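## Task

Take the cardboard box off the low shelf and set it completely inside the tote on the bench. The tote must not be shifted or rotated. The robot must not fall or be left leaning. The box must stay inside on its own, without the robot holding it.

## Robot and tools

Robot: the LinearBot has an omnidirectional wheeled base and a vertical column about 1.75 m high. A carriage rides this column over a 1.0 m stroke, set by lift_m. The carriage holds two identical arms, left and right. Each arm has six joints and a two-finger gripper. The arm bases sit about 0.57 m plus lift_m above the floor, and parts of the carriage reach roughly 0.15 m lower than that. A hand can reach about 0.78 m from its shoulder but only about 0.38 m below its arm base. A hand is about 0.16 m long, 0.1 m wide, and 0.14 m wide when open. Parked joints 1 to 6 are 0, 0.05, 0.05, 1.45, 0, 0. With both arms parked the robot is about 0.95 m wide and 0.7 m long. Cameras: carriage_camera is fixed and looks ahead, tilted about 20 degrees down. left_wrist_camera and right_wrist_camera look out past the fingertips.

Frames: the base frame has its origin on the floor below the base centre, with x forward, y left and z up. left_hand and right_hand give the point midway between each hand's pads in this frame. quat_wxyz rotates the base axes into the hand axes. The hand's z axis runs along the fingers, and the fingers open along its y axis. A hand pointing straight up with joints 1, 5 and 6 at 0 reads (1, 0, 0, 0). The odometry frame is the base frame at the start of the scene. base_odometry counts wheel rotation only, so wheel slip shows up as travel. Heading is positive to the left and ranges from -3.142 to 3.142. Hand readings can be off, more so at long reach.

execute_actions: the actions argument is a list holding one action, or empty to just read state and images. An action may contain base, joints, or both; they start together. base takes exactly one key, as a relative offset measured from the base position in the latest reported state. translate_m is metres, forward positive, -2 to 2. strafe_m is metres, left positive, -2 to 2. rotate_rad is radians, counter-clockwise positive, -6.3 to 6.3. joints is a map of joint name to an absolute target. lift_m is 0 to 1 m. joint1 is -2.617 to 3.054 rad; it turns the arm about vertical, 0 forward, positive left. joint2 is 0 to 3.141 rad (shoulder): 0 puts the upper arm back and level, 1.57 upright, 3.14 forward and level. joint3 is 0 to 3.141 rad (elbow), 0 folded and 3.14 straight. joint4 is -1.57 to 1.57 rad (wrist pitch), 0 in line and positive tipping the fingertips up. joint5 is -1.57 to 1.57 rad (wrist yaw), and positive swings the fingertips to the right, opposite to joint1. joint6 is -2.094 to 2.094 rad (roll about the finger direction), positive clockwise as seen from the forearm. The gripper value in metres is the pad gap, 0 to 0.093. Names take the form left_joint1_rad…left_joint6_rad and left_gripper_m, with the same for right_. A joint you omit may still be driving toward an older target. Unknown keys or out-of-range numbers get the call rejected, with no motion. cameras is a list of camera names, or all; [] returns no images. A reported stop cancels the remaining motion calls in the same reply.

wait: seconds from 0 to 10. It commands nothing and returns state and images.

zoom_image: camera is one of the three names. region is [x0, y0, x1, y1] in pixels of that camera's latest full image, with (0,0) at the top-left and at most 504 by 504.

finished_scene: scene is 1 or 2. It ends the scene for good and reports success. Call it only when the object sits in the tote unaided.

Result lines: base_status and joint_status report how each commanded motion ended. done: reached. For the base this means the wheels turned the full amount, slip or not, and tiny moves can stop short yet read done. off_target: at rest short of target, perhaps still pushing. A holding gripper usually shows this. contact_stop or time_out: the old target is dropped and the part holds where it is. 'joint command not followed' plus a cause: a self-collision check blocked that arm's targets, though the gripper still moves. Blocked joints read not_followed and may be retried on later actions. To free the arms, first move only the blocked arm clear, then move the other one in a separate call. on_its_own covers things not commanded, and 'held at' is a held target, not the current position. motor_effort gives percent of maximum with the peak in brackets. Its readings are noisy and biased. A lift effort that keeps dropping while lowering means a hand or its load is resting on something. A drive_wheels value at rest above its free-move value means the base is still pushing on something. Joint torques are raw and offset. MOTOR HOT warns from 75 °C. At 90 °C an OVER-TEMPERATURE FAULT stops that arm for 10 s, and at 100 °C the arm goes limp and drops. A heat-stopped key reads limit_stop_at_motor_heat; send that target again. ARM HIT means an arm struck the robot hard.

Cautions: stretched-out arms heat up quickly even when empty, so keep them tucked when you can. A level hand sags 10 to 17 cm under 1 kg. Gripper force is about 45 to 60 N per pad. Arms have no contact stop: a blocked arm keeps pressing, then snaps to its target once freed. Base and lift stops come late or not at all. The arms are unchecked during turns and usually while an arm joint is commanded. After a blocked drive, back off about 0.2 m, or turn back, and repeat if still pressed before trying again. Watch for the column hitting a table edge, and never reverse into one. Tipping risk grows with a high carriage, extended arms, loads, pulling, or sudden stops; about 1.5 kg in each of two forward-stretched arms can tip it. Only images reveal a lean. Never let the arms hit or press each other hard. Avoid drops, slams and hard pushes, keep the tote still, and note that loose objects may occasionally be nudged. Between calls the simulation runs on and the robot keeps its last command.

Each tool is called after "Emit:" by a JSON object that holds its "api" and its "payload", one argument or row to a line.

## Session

Emit:
{"api": "execute_actions", "payload": {
  "actions": [
    {"joints":{"lift_m":0.5}}
  ],
  "cameras": ["carriage_camera"]
}}

Scene clock: 1.33 s.
Joint torques (N m, as the arm reports them, + toward a larger angle): left_arm=[-0.03  3.78  6.44 -0.21  0.05 -0.1 ] | right_arm=[ 0.18  3.23  6.83 -0.3  -0.04 -0.01]
base_odometry: x=+0.000 y=+0.000 heading=+0.000 (m, m, rad; odometry frame)
base_status: not commanded
joint_positions: lift_m=+0.500 left_joint1_rad=-0.019 left_joint2_rad=+0.058 left_joint3_rad=+0.040 left_joint4_rad=+1.506 left_joint5_rad=-0.040 left_joint6_rad=+0.050 left_gripper_m=+0.094 right_joint1_rad=-0.025 right_joint2_rad=+0.056 right_joint3_rad=+0.022 right_joint4_rad=+1.480 right_joint5_rad=+0.043 right_joint6_rad=+0.024 right_gripper_m=+0.094
joint_status: all done
motor_effort: lift_m=+27(33) drive_wheels=-1(1) (%)
left_hand: x=+0.2930 y=+0.3316 z=+1.5168 quat_wxyz=(+0.999, -0.018, +0.042, +0.016) (m; base frame)
right_hand: x=+0.3038 y=-0.3335 z=+1.5114 quat_wxyz=(+0.998, +0.023, +0.062, -0.002) (m; base frame)
pictures: carriage_camera
Images, in order (width x height): carriage_camera 672x504.

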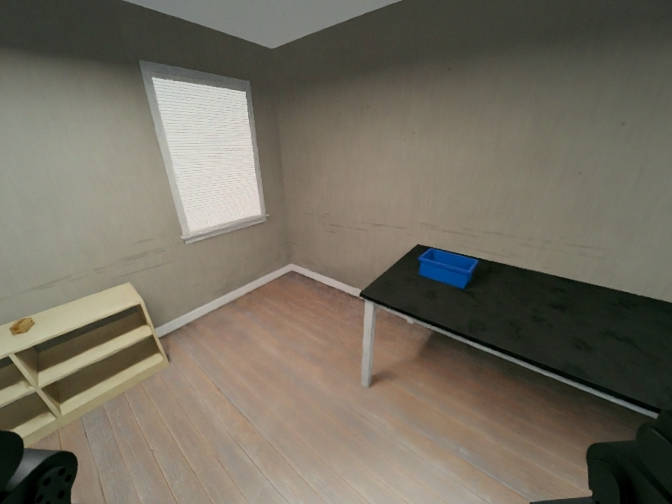

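Emit:
{"api": "execute_actions", "payload": {
  "actions": [
    {"base":{"rotate_rad":0.85}}
  ],
  "cameras": ["carriage_camera"]
}}

Scene clock: 6.40 s.
Joint torques (N m, as the arm reports them, + toward a larger angle): left_arm=[-0.06  3.73  6.52 -0.22  0.05 -0.1 ] | right_arm=[ 0.17  3.34  6.88 -0.28 -0.03  0.02]
base_odometry: x=+0.000 y=+0.000 heading=+0.850 (m, m, rad; odometry frame)
base_status: done
joint_positions: lift_m=+0.500 left_joint1_rad=-0.019 left_joint2_rad=+0.058 left_joint3_rad=+0.040 left_joint4_rad=+1.506 left_joint5_rad=-0.040 left_joint6_rad=+0.050 left_gripper_m=+0.094 right_joint1_rad=-0.025 right_joint2_rad=+0.056 right_joint3_rad=+0.022 right_joint4_rad=+1.479 right_joint5_rad=+0.043 right_joint6_rad=+0.024 right_gripper_m=+0.094
joint_status: not commanded
motor_effort: lift_m=+25(27) drive_wheels=+7(16) (%)
left_hand: x=+0.2930 y=+0.3316 z=+1.5168 quat_wxyz=(+0.999, -0.018, +0.042, +0.016) (m; base frame)
right_hand: x=+0.3038 y=-0.3335 z=+1.5113 quat_wxyz=(+0.998, +0.023, +0.062, -0.002) (m; base frame)
pictures: carriage_camera
Images, in order (width x height): carriage_camera 672x504.

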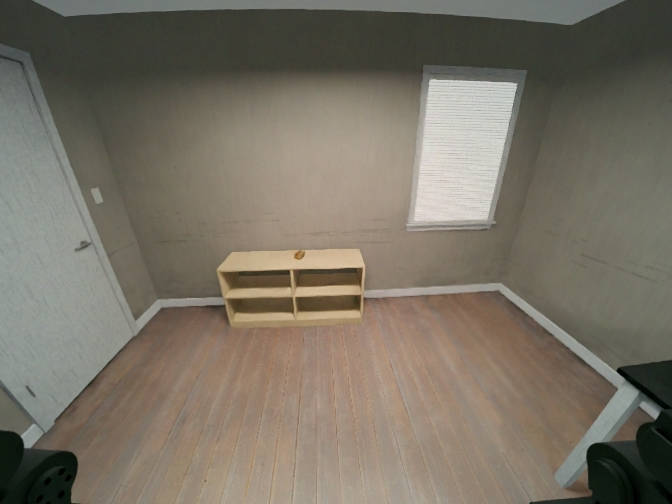

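Emit:
{"api": "execute_actions", "payload": {
  "actions": [
    {"base":{"strafe_m":0.6},"joints":{"lift_m":0.2,"right_joint2_rad":1.8,"right_joint3_rad":1.8,"right_joint4_rad":-1.5}}
  ],
  "cameras": []
}}

Emit:
{"api": "execute_actions", "payload": {
  "actions": [
    {"base":{"translate_m":1.5}}
  ],
  "cameras": ["carriage_camera","right_wrist_camera"]
}}

Scene clock: 17.53 s.
Joint torques (N m, as the arm reports them, + toward a larger angle): left_arm=[-0.05  3.73  6.55 -0.21  0.05 -0.1 ] | right_arm=[ 0.15 -9.    8.72  0.41  0.05  0.03]
base_odometry: x=-0.451 y=+0.396 heading=+0.850 (m, m, rad; odometry frame)
base_status: done
joint_positions: lift_m=+0.200 left_joint1_rad=-0.019 left_joint2_rad=+0.058 left_joint3_rad=+0.040 left_joint4_rad=+1.506 left_joint5_rad=-0.040 left_joint6_rad=+0.050 left_gripper_m=+0.094 right_joint1_rad=-0.025 right_joint2_rad=+1.809 right_joint3_rad=+1.780 right_joint4_rad=-1.491 right_joint5_rad=+0.044 right_joint6_rad=+0.024 right_gripper_m=+0.094
joint_status: all done
motor_effort: lift_m=+27(29) drive_wheels=+6(22) (%)
left_hand: x=+0.2930 y=+0.3316 z=+1.2167 quat_wxyz=(+0.999, -0.018, +0.042, +0.016) (m; base frame)
right_hand: x=+0.6110 y=-0.3412 z=+0.9649 quat_wxyz=(+0.025, +0.025, +0.999, -0.022) (m; base frame)
pictures: none
No camera images: the call's "cameras" was empty. Leave "cameras" out to get every camera's image.

Scene clock: 22.93 s.
Joint torques (N m, as the arm reports them, + toward a larger angle): left_arm=[-0.03  3.75  6.53 -0.22  0.05 -0.1 ] | right_arm=[ 0.17 -9.05  8.66  0.43  0.03  0.  ]
base_odometry: x=+0.537 y=+1.524 heading=+0.851 (m, m, rad; odometry frame)
base_status: done
joint_positions: lift_m=+0.200 left_joint1_rad=-0.019 left_joint2_rad=+0.058 left_joint3_rad=+0.040 left_joint4_rad=+1.507 left_joint5_rad=-0.040 left_joint6_rad=+0.050 left_gripper_m=+0.094 right_joint1_rad=-0.025 right_joint2_rad=+1.809 right_joint3_rad=+1.780 right_joint4_rad=-1.493 right_joint5_rad=+0.044 right_joint6_rad=+0.024 right_gripper_m=+0.094
joint_status: not commanded
motor_effort: lift_m=+29(28) drive_wheels=+5(18) (%)
left_hand: x=+0.2928 y=+0.3317 z=+1.2167 quat_wxyz=(+0.999, -0.018, +0.042, +0.016) (m; base frame)
right_hand: x=+0.6106 y=-0.3412 z=+0.9649 quat_wxyz=(+0.024, +0.025, +0.999, -0.022) (m; base frame)
pictures: carriage_camera, right_wrist_camera
Images, in order (width x height): carriage_camera 672x504, right_wrist_camera 672x504.

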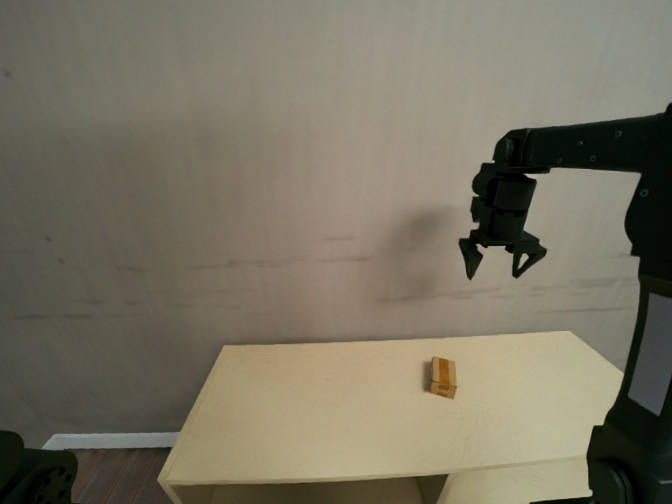

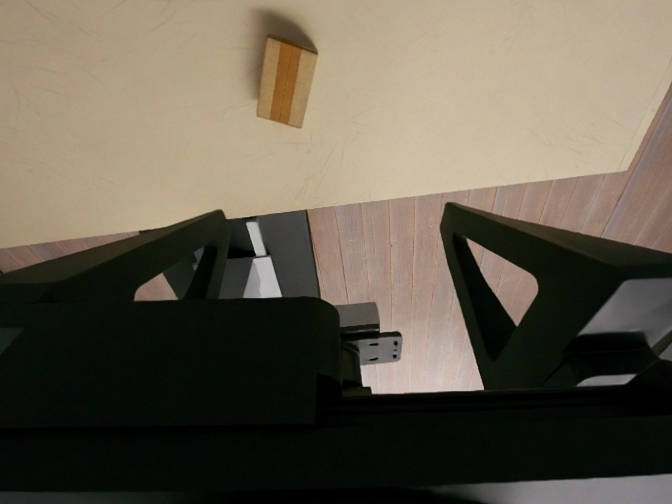

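Emit:
{"api": "execute_actions", "payload": {
  "actions": [
    {"base":{"strafe_m":0.055},"joints":{"lift_m":0.08,"right_joint2_rad":2.12,"right_joint3_rad":1.6,"right_joint4_rad":-1.06}}
  ],
  "cameras": ["carriage_camera","right_wrist_camera"]
}}

Scene clock: 39.77 s.
Joint torques (N m, as the arm reports them, + toward a larger angle): left_arm=[-0.04  3.72  6.54 -0.23  0.05 -0.1 ] | right_arm=[  0.19 -11.54   7.4    0.44   0.03   0.03]
base_odometry: x=+0.496 y=+1.560 heading=+0.851 (m, m, rad; odometry frame)
base_status: done
joint_positions: lift_m=+0.080 left_joint1_rad=-0.019 left_joint2_rad=+0.058 left_joint3_rad=+0.040 left_joint4_rad=+1.507 left_joint5_rad=-0.040 left_joint6_rad=+0.050 left_gripper_m=+0.094 right_joint1_rad=-0.025 right_joint2_rad=+2.132 right_joint3_rad=+1.595 right_joint4_rad=-1.071 right_joint5_rad=+0.044 right_joint6_rad=+0.024 right_gripper_m=+0.094
joint_status: all done
motor_effort: lift_m=+28(32) drive_wheels=-3(15) (%)
left_hand: x=+0.2928 y=+0.3317 z=+1.0967 quat_wxyz=(+0.999, -0.018, +0.042, +0.016) (m; base frame)
right_hand: x=+0.6622 y=-0.3425 z=+0.6851 quat_wxyz=(-0.019, +0.024, +0.999, -0.022) (m; base frame)
pictures: carriage_camera, right_wrist_camera
Images, in order (width x height): carriage_camera 672x504, right_wrist_camera 672x504.

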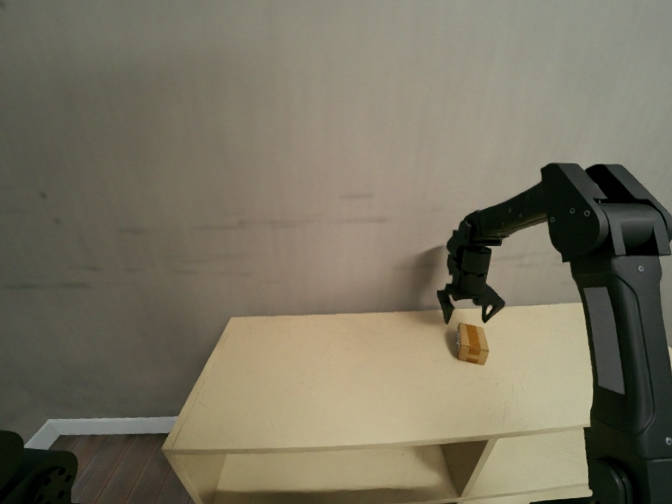

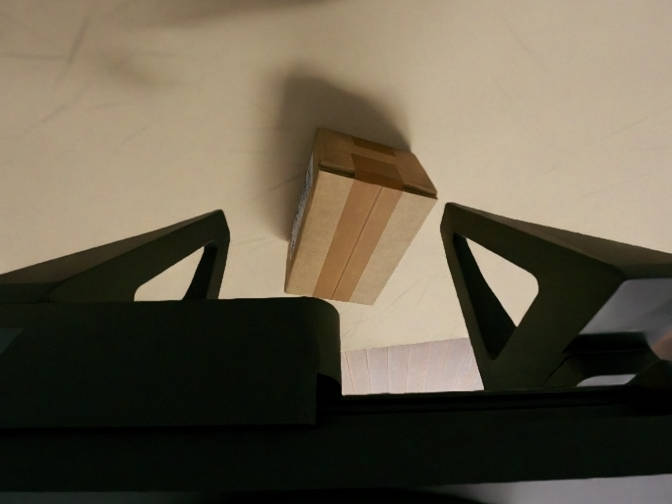

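Emit:
{"api": "execute_actions", "payload": {
  "actions": [
    {"base":{"strafe_m":-0.02},"joints":{"right_joint6_rad":0.35}}
  ],
  "cameras": []
}}

Emit:
{"api": "execute_actions", "payload": {
  "actions": [
    {"joints":{"lift_m":0.02}}
  ],
  "cameras": ["carriage_camera","right_wrist_camera"]
}}

Scene clock: 54.17 s.
Joint torques (N m, as the arm reports them, + toward a larger angle): left_arm=[-0.02  3.73  6.54 -0.24  0.07 -0.1 ] | right_arm=[  0.15 -11.66   7.33   0.43   0.07   0.08]
base_odometry: x=+0.511 y=+1.547 heading=+0.851 (m, m, rad; odometry frame)
base_status: done
joint_positions: lift_m=+0.080 left_joint1_rad=-0.019 left_joint2_rad=+0.058 left_joint3_rad=+0.040 left_joint4_rad=+1.507 left_joint5_rad=-0.040 left_joint6_rad=+0.050 left_gripper_m=+0.094 right_joint1_rad=-0.025 right_joint2_rad=+2.132 right_joint3_rad=+1.595 right_joint4_rad=-1.070 right_joint5_rad=+0.044 right_joint6_rad=+0.343 right_gripper_m=+0.094
joint_status: all done
motor_effort: lift_m=+29(29) drive_wheels=-3(12) (%)
left_hand: x=+0.2928 y=+0.3317 z=+1.0967 quat_wxyz=(+0.999, -0.018, +0.042, +0.016) (m; base frame)
right_hand: x=+0.6624 y=-0.3425 z=+0.6851 quat_wxyz=(-0.015, +0.182, +0.983, -0.024) (m; base frame)
pictures: none
No camera images: the call's "cameras" was empty. Leave "cameras" out to get every camera's image.

Scene clock: 54.93 s.
Joint torques (N m, as the arm reports them, + toward a larger angle): left_arm=[-0.01  3.73  6.55 -0.21  0.05 -0.1 ] | right_arm=[  0.15 -11.08   7.5    0.39   0.05   0.06]
base_odometry: x=+0.511 y=+1.547 heading=+0.851 (m, m, rad; odometry frame)
base_status: not commanded
joint_positions: lift_m=+0.020 left_joint1_rad=-0.019 left_joint2_rad=+0.058 left_joint3_rad=+0.040 left_joint4_rad=+1.506 left_joint5_rad=-0.040 left_joint6_rad=+0.050 left_gripper_m=+0.094 right_joint1_rad=-0.025 right_joint2_rad=+2.125 right_joint3_rad=+1.595 right_joint4_rad=-1.066 right_joint5_rad=+0.044 right_joint6_rad=+0.343 right_gripper_m=+0.094
joint_status: all done
motor_effort: lift_m=+30(27) drive_wheels=-3(3) (%)
left_hand: x=+0.2929 y=+0.3316 z=+1.0367 quat_wxyz=(+0.999, -0.018, +0.042, +0.016) (m; base frame)
right_hand: x=+0.6641 y=-0.3425 z=+0.6277 quat_wxyz=(-0.009, +0.183, +0.983, -0.023) (m; base frame)
pictures: carriage_camera, right_wrist_camera
Images, in order (width x height): carriage_camera 672x504, right_wrist_camera 672x504.

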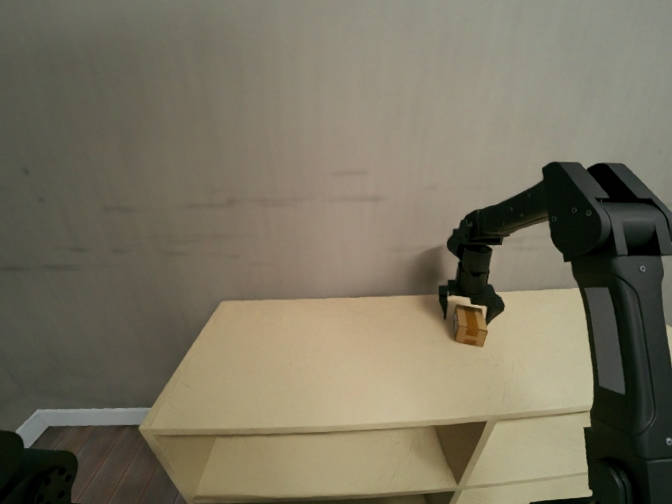

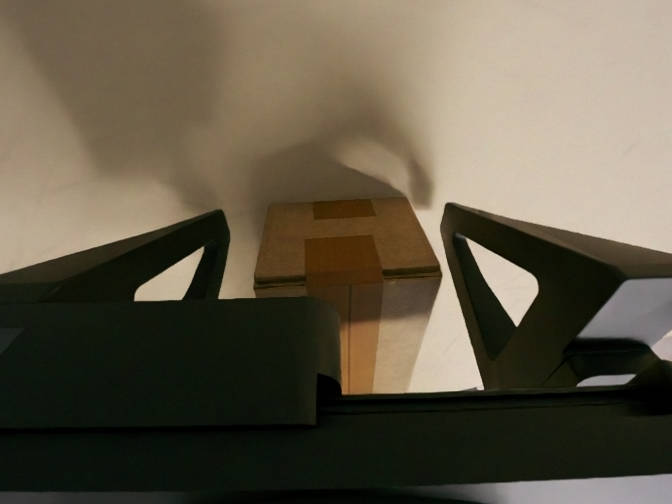

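Same as before: back a bit, grip, lift.

Emit:
{"api": "execute_actions", "payload": {
  "actions": [
    {"base":{"translate_m":-0.04}}
  ],
  "cameras": []
}}

Emit:
{"api": "execute_actions", "payload": {
  "actions": [
    {"joints":{"right_gripper_m":0.0}}
  ],
  "cameras": []
}}

Emit:
{"api": "execute_actions", "payload": {
  "actions": [
    {"joints":{"lift_m":0.35,"right_joint2_rad":1.8,"right_joint3_rad":1.8,"right_joint4_rad":-1.5,"right_joint6_rad":0.02}}
  ],
  "cameras": ["right_wrist_camera"]
}}

Scene clock: 61.00 s.
Joint torques (N m, as the arm reports them, + toward a larger angle): left_arm=[-0.05  3.68  6.51 -0.2   0.04 -0.1 ] | right_arm=[  0.19 -11.11   7.39   0.42   0.07   0.07]
base_odometry: x=+0.485 y=+1.517 heading=+0.851 (m, m, rad; odometry frame)
base_status: done
joint_positions: lift_m=+0.020 left_joint1_rad=-0.019 left_joint2_rad=+0.058 left_joint3_rad=+0.040 left_joint4_rad=+1.506 left_joint5_rad=-0.040 left_joint6_rad=+0.050 left_gripper_m=+0.094 right_joint1_rad=-0.025 right_joint2_rad=+2.125 right_joint3_rad=+1.595 right_joint4_rad=-1.066 right_joint5_rad=+0.044 right_joint6_rad=+0.343 right_gripper_m=+0.094
joint_status: not commanded
motor_effort: lift_m=+28(29) drive_wheels=+1(10) (%)
left_hand: x=+0.2929 y=+0.3316 z=+1.0367 quat_wxyz=(+0.999, -0.018, +0.042, +0.016) (m; base frame)
right_hand: x=+0.6642 y=-0.3425 z=+0.6277 quat_wxyz=(-0.009, +0.183, +0.983, -0.023) (m; base frame)
pictures: none
No camera images: the call's "cameras" was empty. Leave "cameras" out to get every camera's image.

Scene clock: 61.73 s.
Joint torques (N m, as the arm reports them, + toward a larger angle): left_arm=[-0.01  3.72  6.51 -0.22  0.05 -0.1 ] | right_arm=[  0.18 -11.08   7.34   0.41   0.06   0.05]
base_odometry: x=+0.485 y=+1.517 heading=+0.851 (m, m, rad; odometry frame)
base_status: not commanded
joint_positions: lift_m=+0.020 left_joint1_rad=-0.019 left_joint2_rad=+0.058 left_joint3_rad=+0.040 left_joint4_rad=+1.506 left_joint5_rad=-0.040 left_joint6_rad=+0.050 left_gripper_m=+0.094 right_joint1_rad=-0.025 right_joint2_rad=+2.125 right_joint3_rad=+1.595 right_joint4_rad=-1.066 right_joint5_rad=+0.043 right_joint6_rad=+0.343 right_gripper_m=+0.059
joint_status: right_gripper_m off_target (ended at +0.059, target +0.000)
motor_effort: lift_m=+27(28) drive_wheels=+1(1) (%)
left_hand: x=+0.2929 y=+0.3316 z=+1.0367 quat_wxyz=(+0.999, -0.018, +0.042, +0.016) (m; base frame)
right_hand: x=+0.6642 y=-0.3425 z=+0.6277 quat_wxyz=(-0.009, +0.183, +0.983, -0.023) (m; base frame)
pictures: none
No camera images: the call's "cameras" was empty. Leave "cameras" out to get every camera's image.

Scene clock: 63.60 s.
Joint torques (N m, as the arm reports them, + toward a larger angle): left_arm=[-0.05  3.75  6.51 -0.23  0.04 -0.1 ] | right_arm=[ 0.12 -7.8   7.04  0.51  0.02 -0.07]
base_odometry: x=+0.485 y=+1.517 heading=+0.851 (m, m, rad; odometry frame)
base_status: not commanded
joint_positions: lift_m=+0.350 left_joint1_rad=-0.019 left_joint2_rad=+0.058 left_joint3_rad=+0.040 left_joint4_rad=+1.506 left_joint5_rad=-0.040 left_joint6_rad=+0.050 left_gripper_m=+0.094 right_joint1_rad=-0.025 right_joint2_rad=+1.795 right_joint3_rad=+1.804 right_joint4_rad=-1.493 right_joint5_rad=+0.043 right_joint6_rad=+0.028 right_gripper_m=+0.059
joint_status: all done
motor_effort: lift_m=+28(38) drive_wheels=+1(2) (%)
left_hand: x=+0.2930 y=+0.3316 z=+1.3668 quat_wxyz=(+0.999, -0.018, +0.042, +0.016) (m; base frame)
right_hand: x=+0.6142 y=-0.3412 z=+1.1257 quat_wxyz=(+0.043, +0.027, +0.998, -0.021) (m; base frame)
pictures: right_wrist_camera
Images, in order (width x height): right_wrist_camera 672x504.

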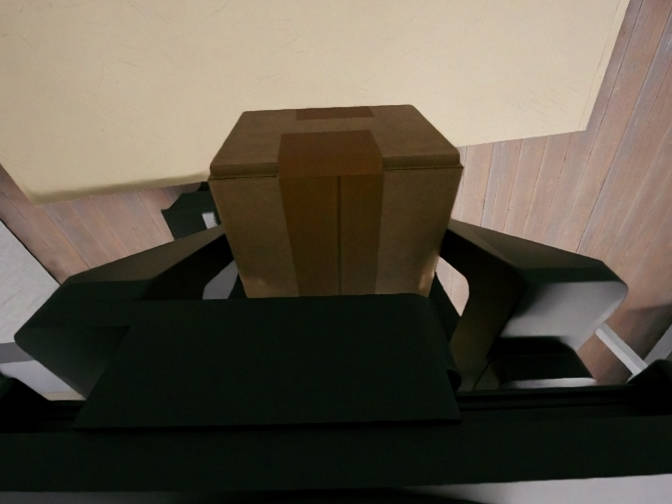

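Emit:
{"api": "execute_actions", "payload": {
  "actions": [
    {"base":{"rotate_rad":-1.75}}
  ],
  "cameras": ["carriage_camera"]
}}

Scene clock: 70.87 s.
Joint torques (N m, as the arm reports them, + toward a larger angle): left_arm=[-0.05  3.74  6.47 -0.21  0.05 -0.1 ] | right_arm=[ 0.45 -7.94  6.93  0.51  0.02 -0.05]
base_odometry: x=+0.485 y=+1.517 heading=-0.898 (m, m, rad; odometry frame)
base_status: done
joint_positions: lift_m=+0.350 left_joint1_rad=-0.019 left_joint2_rad=+0.058 left_joint3_rad=+0.040 left_joint4_rad=+1.505 left_joint5_rad=-0.040 left_joint6_rad=+0.050 left_gripper_m=+0.094 right_joint1_rad=-0.027 right_joint2_rad=+1.795 right_joint3_rad=+1.804 right_joint4_rad=-1.493 right_joint5_rad=+0.044 right_joint6_rad=+0.028 right_gripper_m=+0.059
joint_status: not commanded
motor_effort: lift_m=+27(27) drive_wheels=+7(18) (%)
left_hand: x=+0.2932 y=+0.3316 z=+1.3668 quat_wxyz=(+0.999, -0.018, +0.042, +0.016) (m; base frame)
right_hand: x=+0.6142 y=-0.3419 z=+1.1257 quat_wxyz=(+0.043, +0.028, +0.998, -0.022) (m; base frame)
pictures: carriage_camera
Images, in order (width x height): carriage_camera 672x504.

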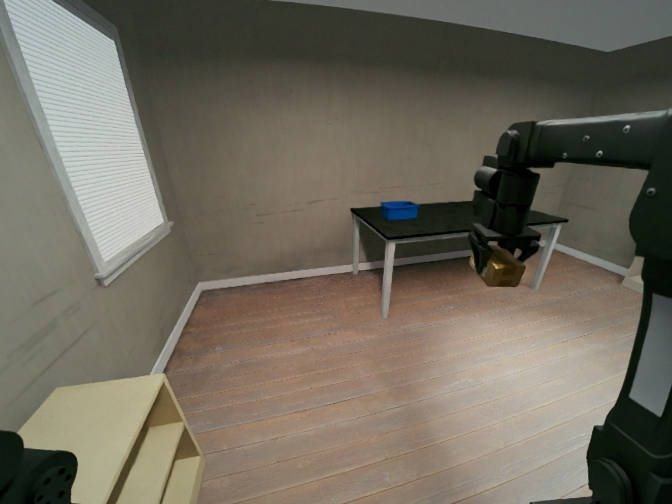

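Emit:
{"api": "execute_actions", "payload": {
  "actions": [
    {"base":{"translate_m":0.8}}
  ],
  "cameras": ["carriage_camera"]
}}

Scene clock: 78.67 s.
Joint torques (N m, as the arm reports them, + toward a larger angle): left_arm=[-0.04  3.72  6.53 -0.2   0.04 -0.09] | right_arm=[ 0.45 -8.15  6.95  0.53  0.03 -0.05]
base_odometry: x=+0.982 y=+0.891 heading=-0.899 (m, m, rad; odometry frame)
base_status: done
joint_positions: lift_m=+0.350 left_joint1_rad=-0.019 left_joint2_rad=+0.058 left_joint3_rad=+0.040 left_joint4_rad=+1.505 left_joint5_rad=-0.040 left_joint6_rad=+0.050 left_gripper_m=+0.094 right_joint1_rad=-0.027 right_joint2_rad=+1.797 right_joint3_rad=+1.804 right_joint4_rad=-1.494 right_joint5_rad=+0.044 right_joint6_rad=+0.028 right_gripper_m=+0.059
joint_status: not commanded
motor_effort: lift_m=+28(26) drive_wheels=+7(24) (%)
left_hand: x=+0.2932 y=+0.3316 z=+1.3668 quat_wxyz=(+0.999, -0.018, +0.042, +0.016) (m; base frame)
right_hand: x=+0.6142 y=-0.3419 z=+1.1250 quat_wxyz=(+0.042, +0.028, +0.998, -0.022) (m; base frame)
pictures: carriage_camera
Images, in order (width x height): carriage_camera 672x504.

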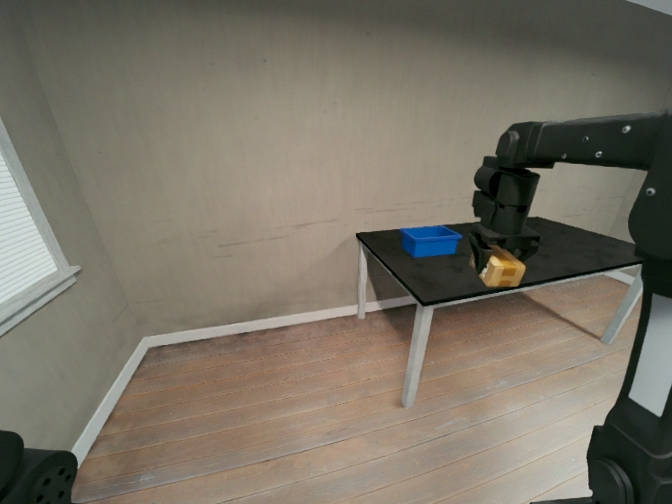

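Emit:
{"api": "execute_actions", "payload": {
  "actions": [
    {"base":{"translate_m":0.55}}
  ],
  "cameras": ["carriage_camera","right_wrist_camera"]
}}

Scene clock: 88.30 s.
Joint torques (N m, as the arm reports them, + toward a larger angle): left_arm=[-0.05  3.71  6.58 -0.22  0.05 -0.1 ] | right_arm=[ 0.42 -8.05  6.97  0.53  0.04 -0.07]
base_odometry: x=+1.324 y=+0.459 heading=-0.900 (m, m, rad; odometry frame)
base_status: done
joint_positions: lift_m=+0.350 left_joint1_rad=-0.019 left_joint2_rad=+0.058 left_joint3_rad=+0.040 left_joint4_rad=+1.505 left_joint5_rad=-0.040 left_joint6_rad=+0.050 left_gripper_m=+0.094 right_joint1_rad=-0.027 right_joint2_rad=+1.797 right_joint3_rad=+1.804 right_joint4_rad=-1.496 right_joint5_rad=+0.044 right_joint6_rad=+0.028 right_gripper_m=+0.059
joint_status: not commanded
motor_effort: lift_m=+27(26) drive_wheels=-7(20) (%)
left_hand: x=+0.2932 y=+0.3316 z=+1.3668 quat_wxyz=(+0.999, -0.018, +0.042, +0.016) (m; base frame)
right_hand: x=+0.6137 y=-0.3419 z=+1.1249 quat_wxyz=(+0.041, +0.028, +0.999, -0.022) (m; base frame)
pictures: carriage_camera, right_wrist_camera
Images, in order (width x height): carriage_camera 672x504, right_wrist_camera 672x504.

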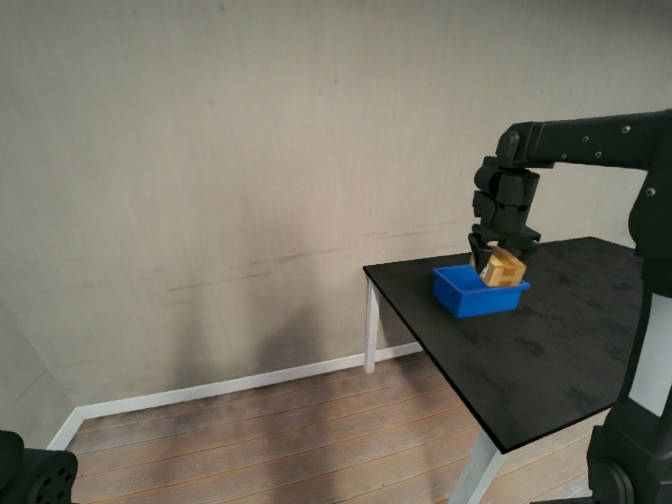

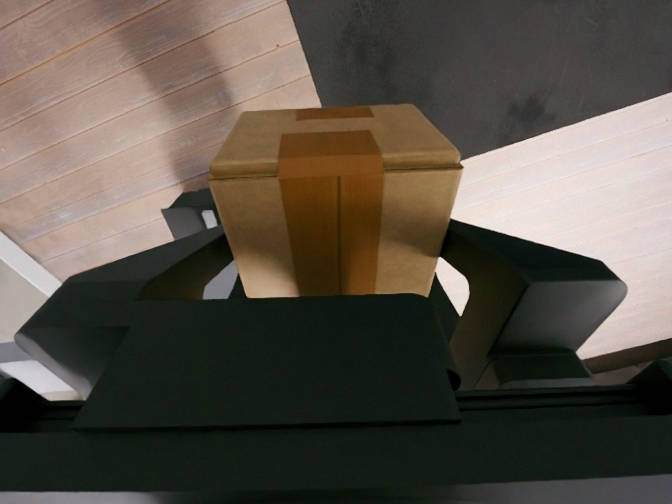

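Emit:
{"api": "execute_actions", "payload": {
  "actions": [
    {"base":{"translate_m":0.35}}
  ],
  "cameras": ["carriage_camera","right_wrist_camera"]
}}

Scene clock: 101.97 s.
Joint torques (N m, as the arm reports them, + toward a larger angle): left_arm=[-0.06  3.71  6.53 -0.2   0.05 -0.09] | right_arm=[ 0.2  -8.19  6.83  0.51  0.03 -0.1 ]
base_odometry: x=+1.541 y=+0.185 heading=-0.901 (m, m, rad; odometry frame)
base_status: done
joint_positions: lift_m=+0.350 left_joint1_rad=-0.019 left_joint2_rad=+0.058 left_joint3_rad=+0.040 left_joint4_rad=+1.505 left_joint5_rad=-0.040 left_joint6_rad=+0.050 left_gripper_m=+0.094 right_joint1_rad=-0.027 right_joint2_rad=+1.798 right_joint3_rad=+1.804 right_joint4_rad=-1.497 right_joint5_rad=+0.044 right_joint6_rad=+0.028 right_gripper_m=+0.059
joint_status: not commanded
motor_effort: lift_m=+28(27) drive_wheels=+6(19) (%)
left_hand: x=+0.2932 y=+0.3316 z=+1.3668 quat_wxyz=(+0.999, -0.018, +0.042, +0.016) (m; base frame)
right_hand: x=+0.6135 y=-0.3419 z=+1.1247 quat_wxyz=(+0.040, +0.028, +0.999, -0.022) (m; base frame)
pictures: carriage_camera, right_wrist_camera
Images, in order (width x height): carriage_camera 672x504, right_wrist_camera 672x504.

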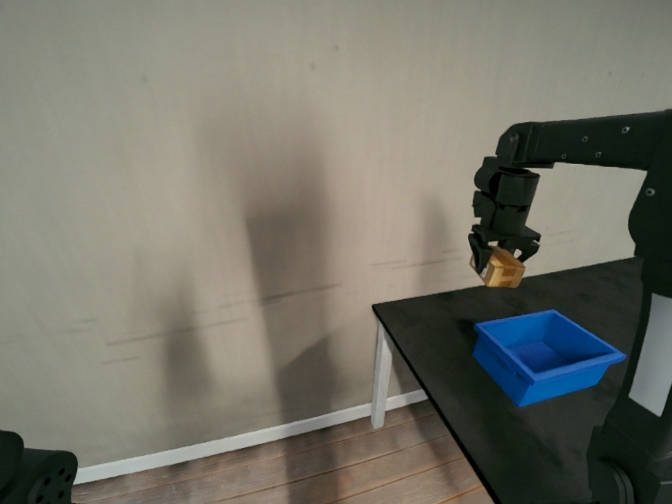

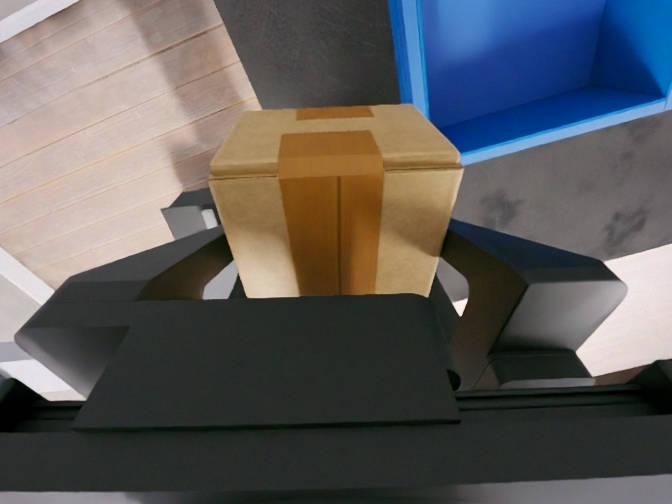

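Emit:
{"api": "execute_actions", "payload": {
  "actions": [
    {"joints":{"right_joint1_rad":-0.45,"right_joint6_rad":0.95}}
  ],
  "cameras": ["carriage_camera","right_wrist_camera"]
}}

Scene clock: 108.33 s.
Joint torques (N m, as the arm reports them, + toward a larger angle): left_arm=[-0.04  3.72  6.56 -0.21  0.04 -0.1 ] | right_arm=[ 0.26 -8.15  7.02  0.49  0.11  0.07]
base_odometry: x=+1.541 y=+0.185 heading=-0.901 (m, m, rad; odometry frame)
base_status: not commanded
joint_positions: lift_m=+0.350 left_joint1_rad=-0.019 left_joint2_rad=+0.058 left_joint3_rad=+0.040 left_joint4_rad=+1.505 left_joint5_rad=-0.040 left_joint6_rad=+0.050 left_gripper_m=+0.094 right_joint1_rad=-0.452 right_joint2_rad=+1.798 right_joint3_rad=+1.804 right_joint4_rad=-1.497 right_joint5_rad=+0.045 right_joint6_rad=+0.943 right_gripper_m=+0.059
joint_status: all done
motor_effort: lift_m=+27(28) drive_wheels=-7(7) (%)
left_hand: x=+0.2932 y=+0.3316 z=+1.3668 quat_wxyz=(+0.999, -0.018, +0.042, +0.016) (m; base frame)
right_hand: x=+0.5759 y=-0.4823 z=+1.1247 quat_wxyz=(+0.044, +0.642, +0.765, -0.012) (m; base frame)
pictures: carriage_camera, right_wrist_camera
Images, in order (width x height): carriage_camera 672x504, right_wrist_camera 672x504.

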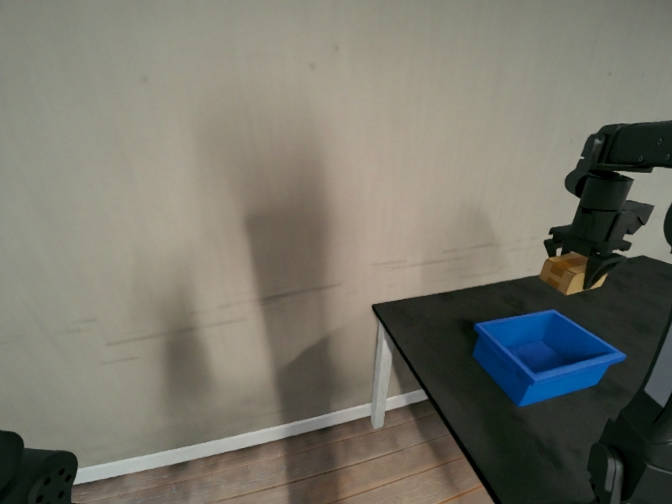

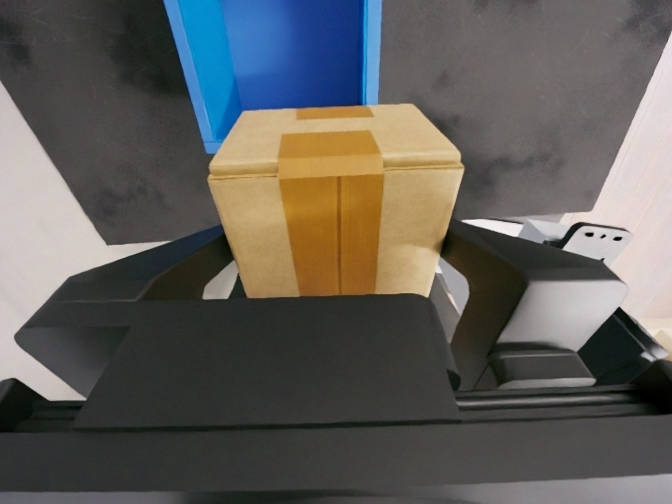

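Emit:
{"api": "execute_actions", "payload": {
  "actions": [
    {"base":{"strafe_m":-0.07},"joints":{"lift_m":0.32,"right_joint2_rad":2.0,"right_joint3_rad":1.7,"right_joint4_rad":-1.27}}
  ],
  "cameras": ["right_wrist_camera"]
}}

Scene clock: 115.93 s.
Joint torques (N m, as the arm reports them, + toward a larger angle): left_arm=[-0.05  3.72  6.53 -0.2   0.02 -0.1 ] | right_arm=[  0.44 -11.29   7.36   0.36   0.09   0.05]
base_odometry: x=+1.486 y=+0.141 heading=-0.901 (m, m, rad; odometry frame)
base_status: done
joint_positions: lift_m=+0.320 left_joint1_rad=-0.019 left_joint2_rad=+0.058 left_joint3_rad=+0.040 left_joint4_rad=+1.505 left_joint5_rad=-0.040 left_joint6_rad=+0.050 left_gripper_m=+0.094 right_joint1_rad=-0.452 right_joint2_rad=+2.017 right_joint3_rad=+1.698 right_joint4_rad=-1.278 right_joint5_rad=+0.044 right_joint6_rad=+0.943 right_gripper_m=+0.059
joint_status: all done
motor_effort: lift_m=+29(32) drive_wheels=-3(14) (%)
left_hand: x=+0.2932 y=+0.3316 z=+1.3367 quat_wxyz=(+0.999, -0.018, +0.042, +0.016) (m; base frame)
right_hand: x=+0.6078 y=-0.4975 z=+0.9937 quat_wxyz=(-0.007, +0.642, +0.767, -0.024) (m; base frame)
pictures: right_wrist_camera
Images, in order (width x height): right_wrist_camera 672x504.

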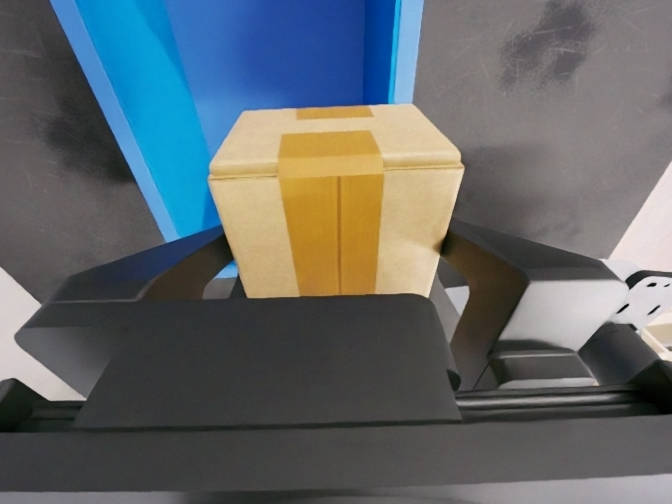

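Needs forward (image left) ~0.06.

Emit:
{"api": "execute_actions", "payload": {
  "actions": [
    {"base":{"translate_m":0.06}}
  ],
  "cameras": ["right_wrist_camera","carriage_camera"]
}}

Scene clock: 126.83 s.
Joint torques (N m, as the arm reports them, + toward a larger angle): left_arm=[-0.03  3.73  6.56 -0.21  0.04 -0.1 ] | right_arm=[  0.32 -11.26   7.39   0.34   0.07   0.1 ]
base_odometry: x=+1.523 y=+0.094 heading=-0.901 (m, m, rad; odometry frame)
base_status: done
joint_positions: lift_m=+0.320 left_joint1_rad=-0.019 left_joint2_rad=+0.058 left_joint3_rad=+0.040 left_joint4_rad=+1.505 left_joint5_rad=-0.040 left_joint6_rad=+0.050 left_gripper_m=+0.094 right_joint1_rad=-0.452 right_joint2_rad=+2.017 right_joint3_rad=+1.698 right_joint4_rad=-1.277 right_joint5_rad=+0.044 right_joint6_rad=+0.943 right_gripper_m=+0.059
joint_status: not commanded
motor_effort: lift_m=+30(29) drive_wheels=-7(16) (%)
left_hand: x=+0.2932 y=+0.3316 z=+1.3367 quat_wxyz=(+0.999, -0.018, +0.042, +0.016) (m; base frame)
right_hand: x=+0.6080 y=-0.4976 z=+0.9937 quat_wxyz=(-0.007, +0.642, +0.767, -0.024) (m; base frame)
pictures: carriage_camera, right_wrist_camera
Images, in order (width x height): carriage_camera 672x504, right_wrist_camera 672x504.

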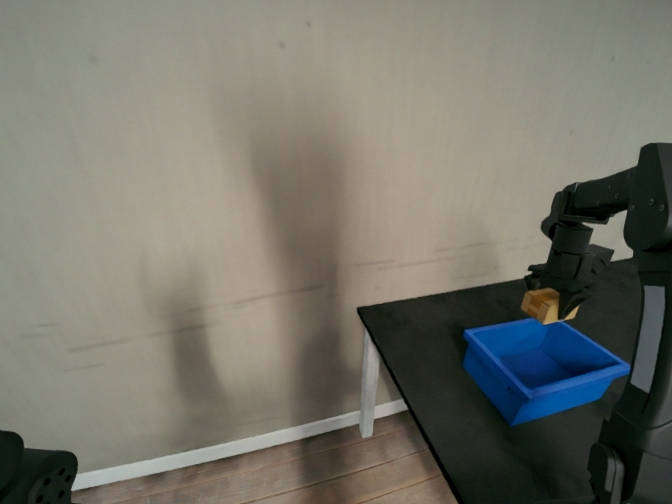

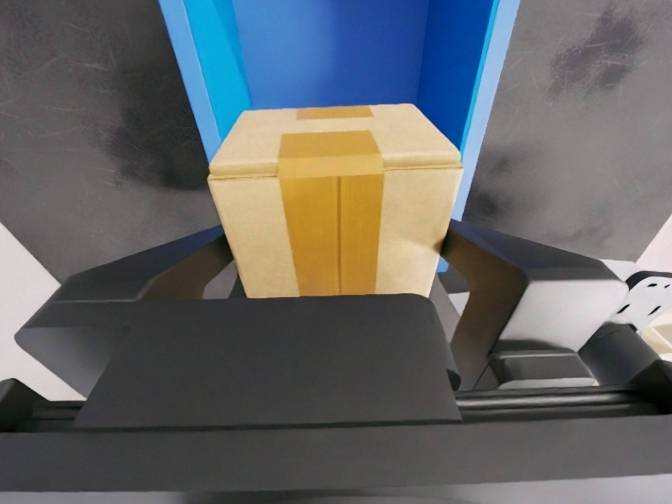

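Centered. Lower with small back compensation.

Emit:
{"api": "execute_actions", "payload": {
  "actions": [
    {"base":{"translate_m":-0.02},"joints":{"right_joint2_rad":2.12,"right_joint3_rad":1.6,"right_joint4_rad":-1.05}}
  ],
  "cameras": ["right_wrist_camera","carriage_camera"]
}}

Scene clock: 132.37 s.
Joint torques (N m, as the arm reports them, + toward a larger angle): left_arm=[-0.03  3.72  6.54 -0.19  0.05 -0.1 ] | right_arm=[  0.22 -11.99   6.88   0.44   0.09   0.05]
base_odometry: x=+1.511 y=+0.110 heading=-0.901 (m, m, rad; odometry frame)
base_status: done
joint_positions: lift_m=+0.320 left_joint1_rad=-0.019 left_joint2_rad=+0.058 left_joint3_rad=+0.040 left_joint4_rad=+1.504 left_joint5_rad=-0.040 left_joint6_rad=+0.050 left_gripper_m=+0.094 right_joint1_rad=-0.452 right_joint2_rad=+2.136 right_joint3_rad=+1.602 right_joint4_rad=-1.062 right_joint5_rad=+0.044 right_joint6_rad=+0.943 right_gripper_m=+0.059
joint_status: all done
motor_effort: lift_m=+28(28) drive_wheels=-5(15) (%)
left_hand: x=+0.2934 y=+0.3316 z=+1.3367 quat_wxyz=(+0.999, -0.018, +0.043, +0.016) (m; base frame)
right_hand: x=+0.6234 y=-0.5051 z=+0.9251 quat_wxyz=(-0.007, +0.642, +0.767, -0.024) (m; base frame)
pictures: carriage_camera, right_wrist_camera
Images, in order (width x height): carriage_camera 672x504, right_wrist_camera 672x504.

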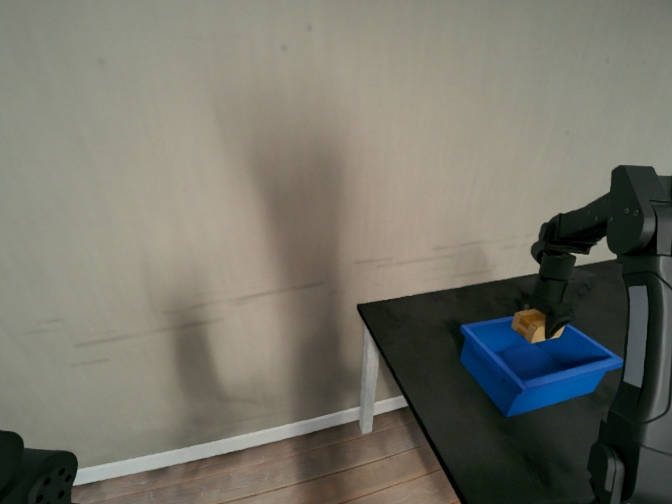

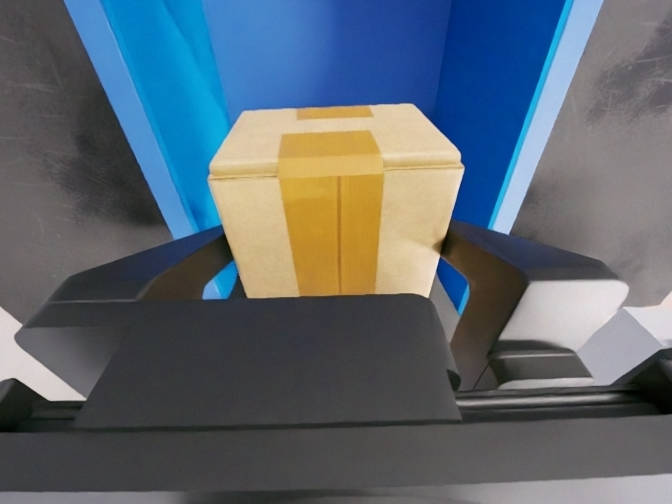

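Emit:
{"api": "execute_actions", "payload": {
  "actions": [
    {"joints":{"right_gripper_m":0.093}}
  ],
  "cameras": []
}}

Emit:
{"api": "execute_actions", "payload": {
  "actions": [
    {"joints":{"lift_m":0.55}}
  ],
  "cameras": ["carriage_camera","right_wrist_camera"]
}}

Scene clock: 137.00 s.
Joint torques (N m, as the arm reports them, + toward a larger angle): left_arm=[-0.02  3.75  6.56 -0.2   0.05 -0.1 ] | right_arm=[  0.34 -11.98   7.1    0.44   0.08   0.07]
base_odometry: x=+1.511 y=+0.110 heading=-0.901 (m, m, rad; odometry frame)
base_status: not commanded
joint_positions: lift_m=+0.320 left_joint1_rad=-0.019 left_joint2_rad=+0.058 left_joint3_rad=+0.040 left_joint4_rad=+1.504 left_joint5_rad=-0.040 left_joint6_rad=+0.050 left_gripper_m=+0.094 right_joint1_rad=-0.452 right_joint2_rad=+2.136 right_joint3_rad=+1.602 right_joint4_rad=-1.062 right_joint5_rad=+0.044 right_joint6_rad=+0.943 right_gripper_m=+0.093
joint_status: all done
motor_effort: lift_m=+28(27) drive_wheels=+4(4) (%)
left_hand: x=+0.2934 y=+0.3316 z=+1.3367 quat_wxyz=(+0.999, -0.018, +0.043, +0.016) (m; base frame)
right_hand: x=+0.6234 y=-0.5051 z=+0.9251 quat_wxyz=(-0.007, +0.642, +0.767, -0.024) (m; base frame)
pictures: none
No camera images: the call's "cameras" was empty. Leave "cameras" out to get every camera's image.

Scene clock: 138.47 s.
Joint torques (N m, as the arm reports them, + toward a larger angle): left_arm=[-0.02  3.69  6.54 -0.2   0.05 -0.1 ] | right_arm=[  0.21 -10.77   7.08   0.41   0.07   0.09]
base_odometry: x=+1.511 y=+0.110 heading=-0.901 (m, m, rad; odometry frame)
base_status: not commanded
joint_positions: lift_m=+0.550 left_joint1_rad=-0.019 left_joint2_rad=+0.058 left_joint3_rad=+0.040 left_joint4_rad=+1.505 left_joint5_rad=-0.040 left_joint6_rad=+0.050 left_gripper_m=+0.094 right_joint1_rad=-0.452 right_joint2_rad=+2.120 right_joint3_rad=+1.602 right_joint4_rad=-1.058 right_joint5_rad=+0.044 right_joint6_rad=+0.943 right_gripper_m=+0.093
joint_status: all done
motor_effort: lift_m=+27(35) drive_wheels=+5(5) (%)
left_hand: x=+0.2933 y=+0.3316 z=+1.5668 quat_wxyz=(+0.999, -0.018, +0.043, +0.016) (m; base frame)
right_hand: x=+0.6257 y=-0.5062 z=+1.1613 quat_wxyz=(+0.003, +0.642, +0.766, -0.022) (m; base frame)
pictures: carriage_camera, right_wrist_camera
Images, in order (width x height): carriage_camera 672x504, right_wrist_camera 672x504.

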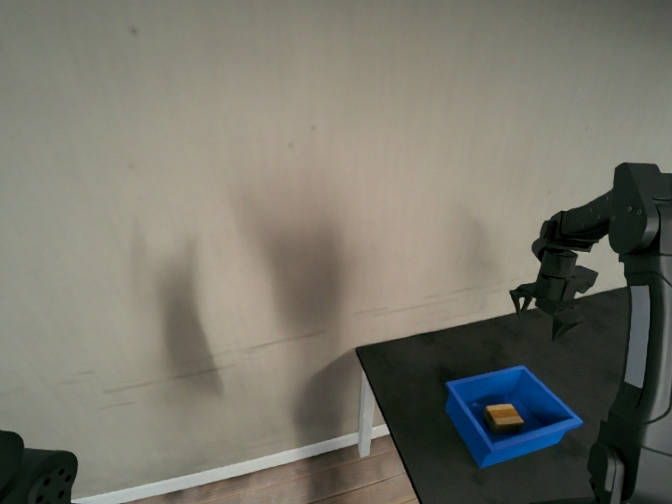

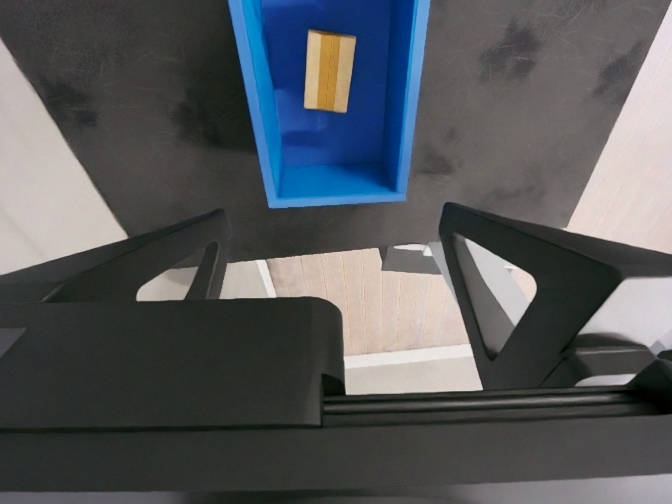

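Emit:
{"api": "finished_scene", "payload": {
  "scene": 2
}}

The scene is finished: the task was done.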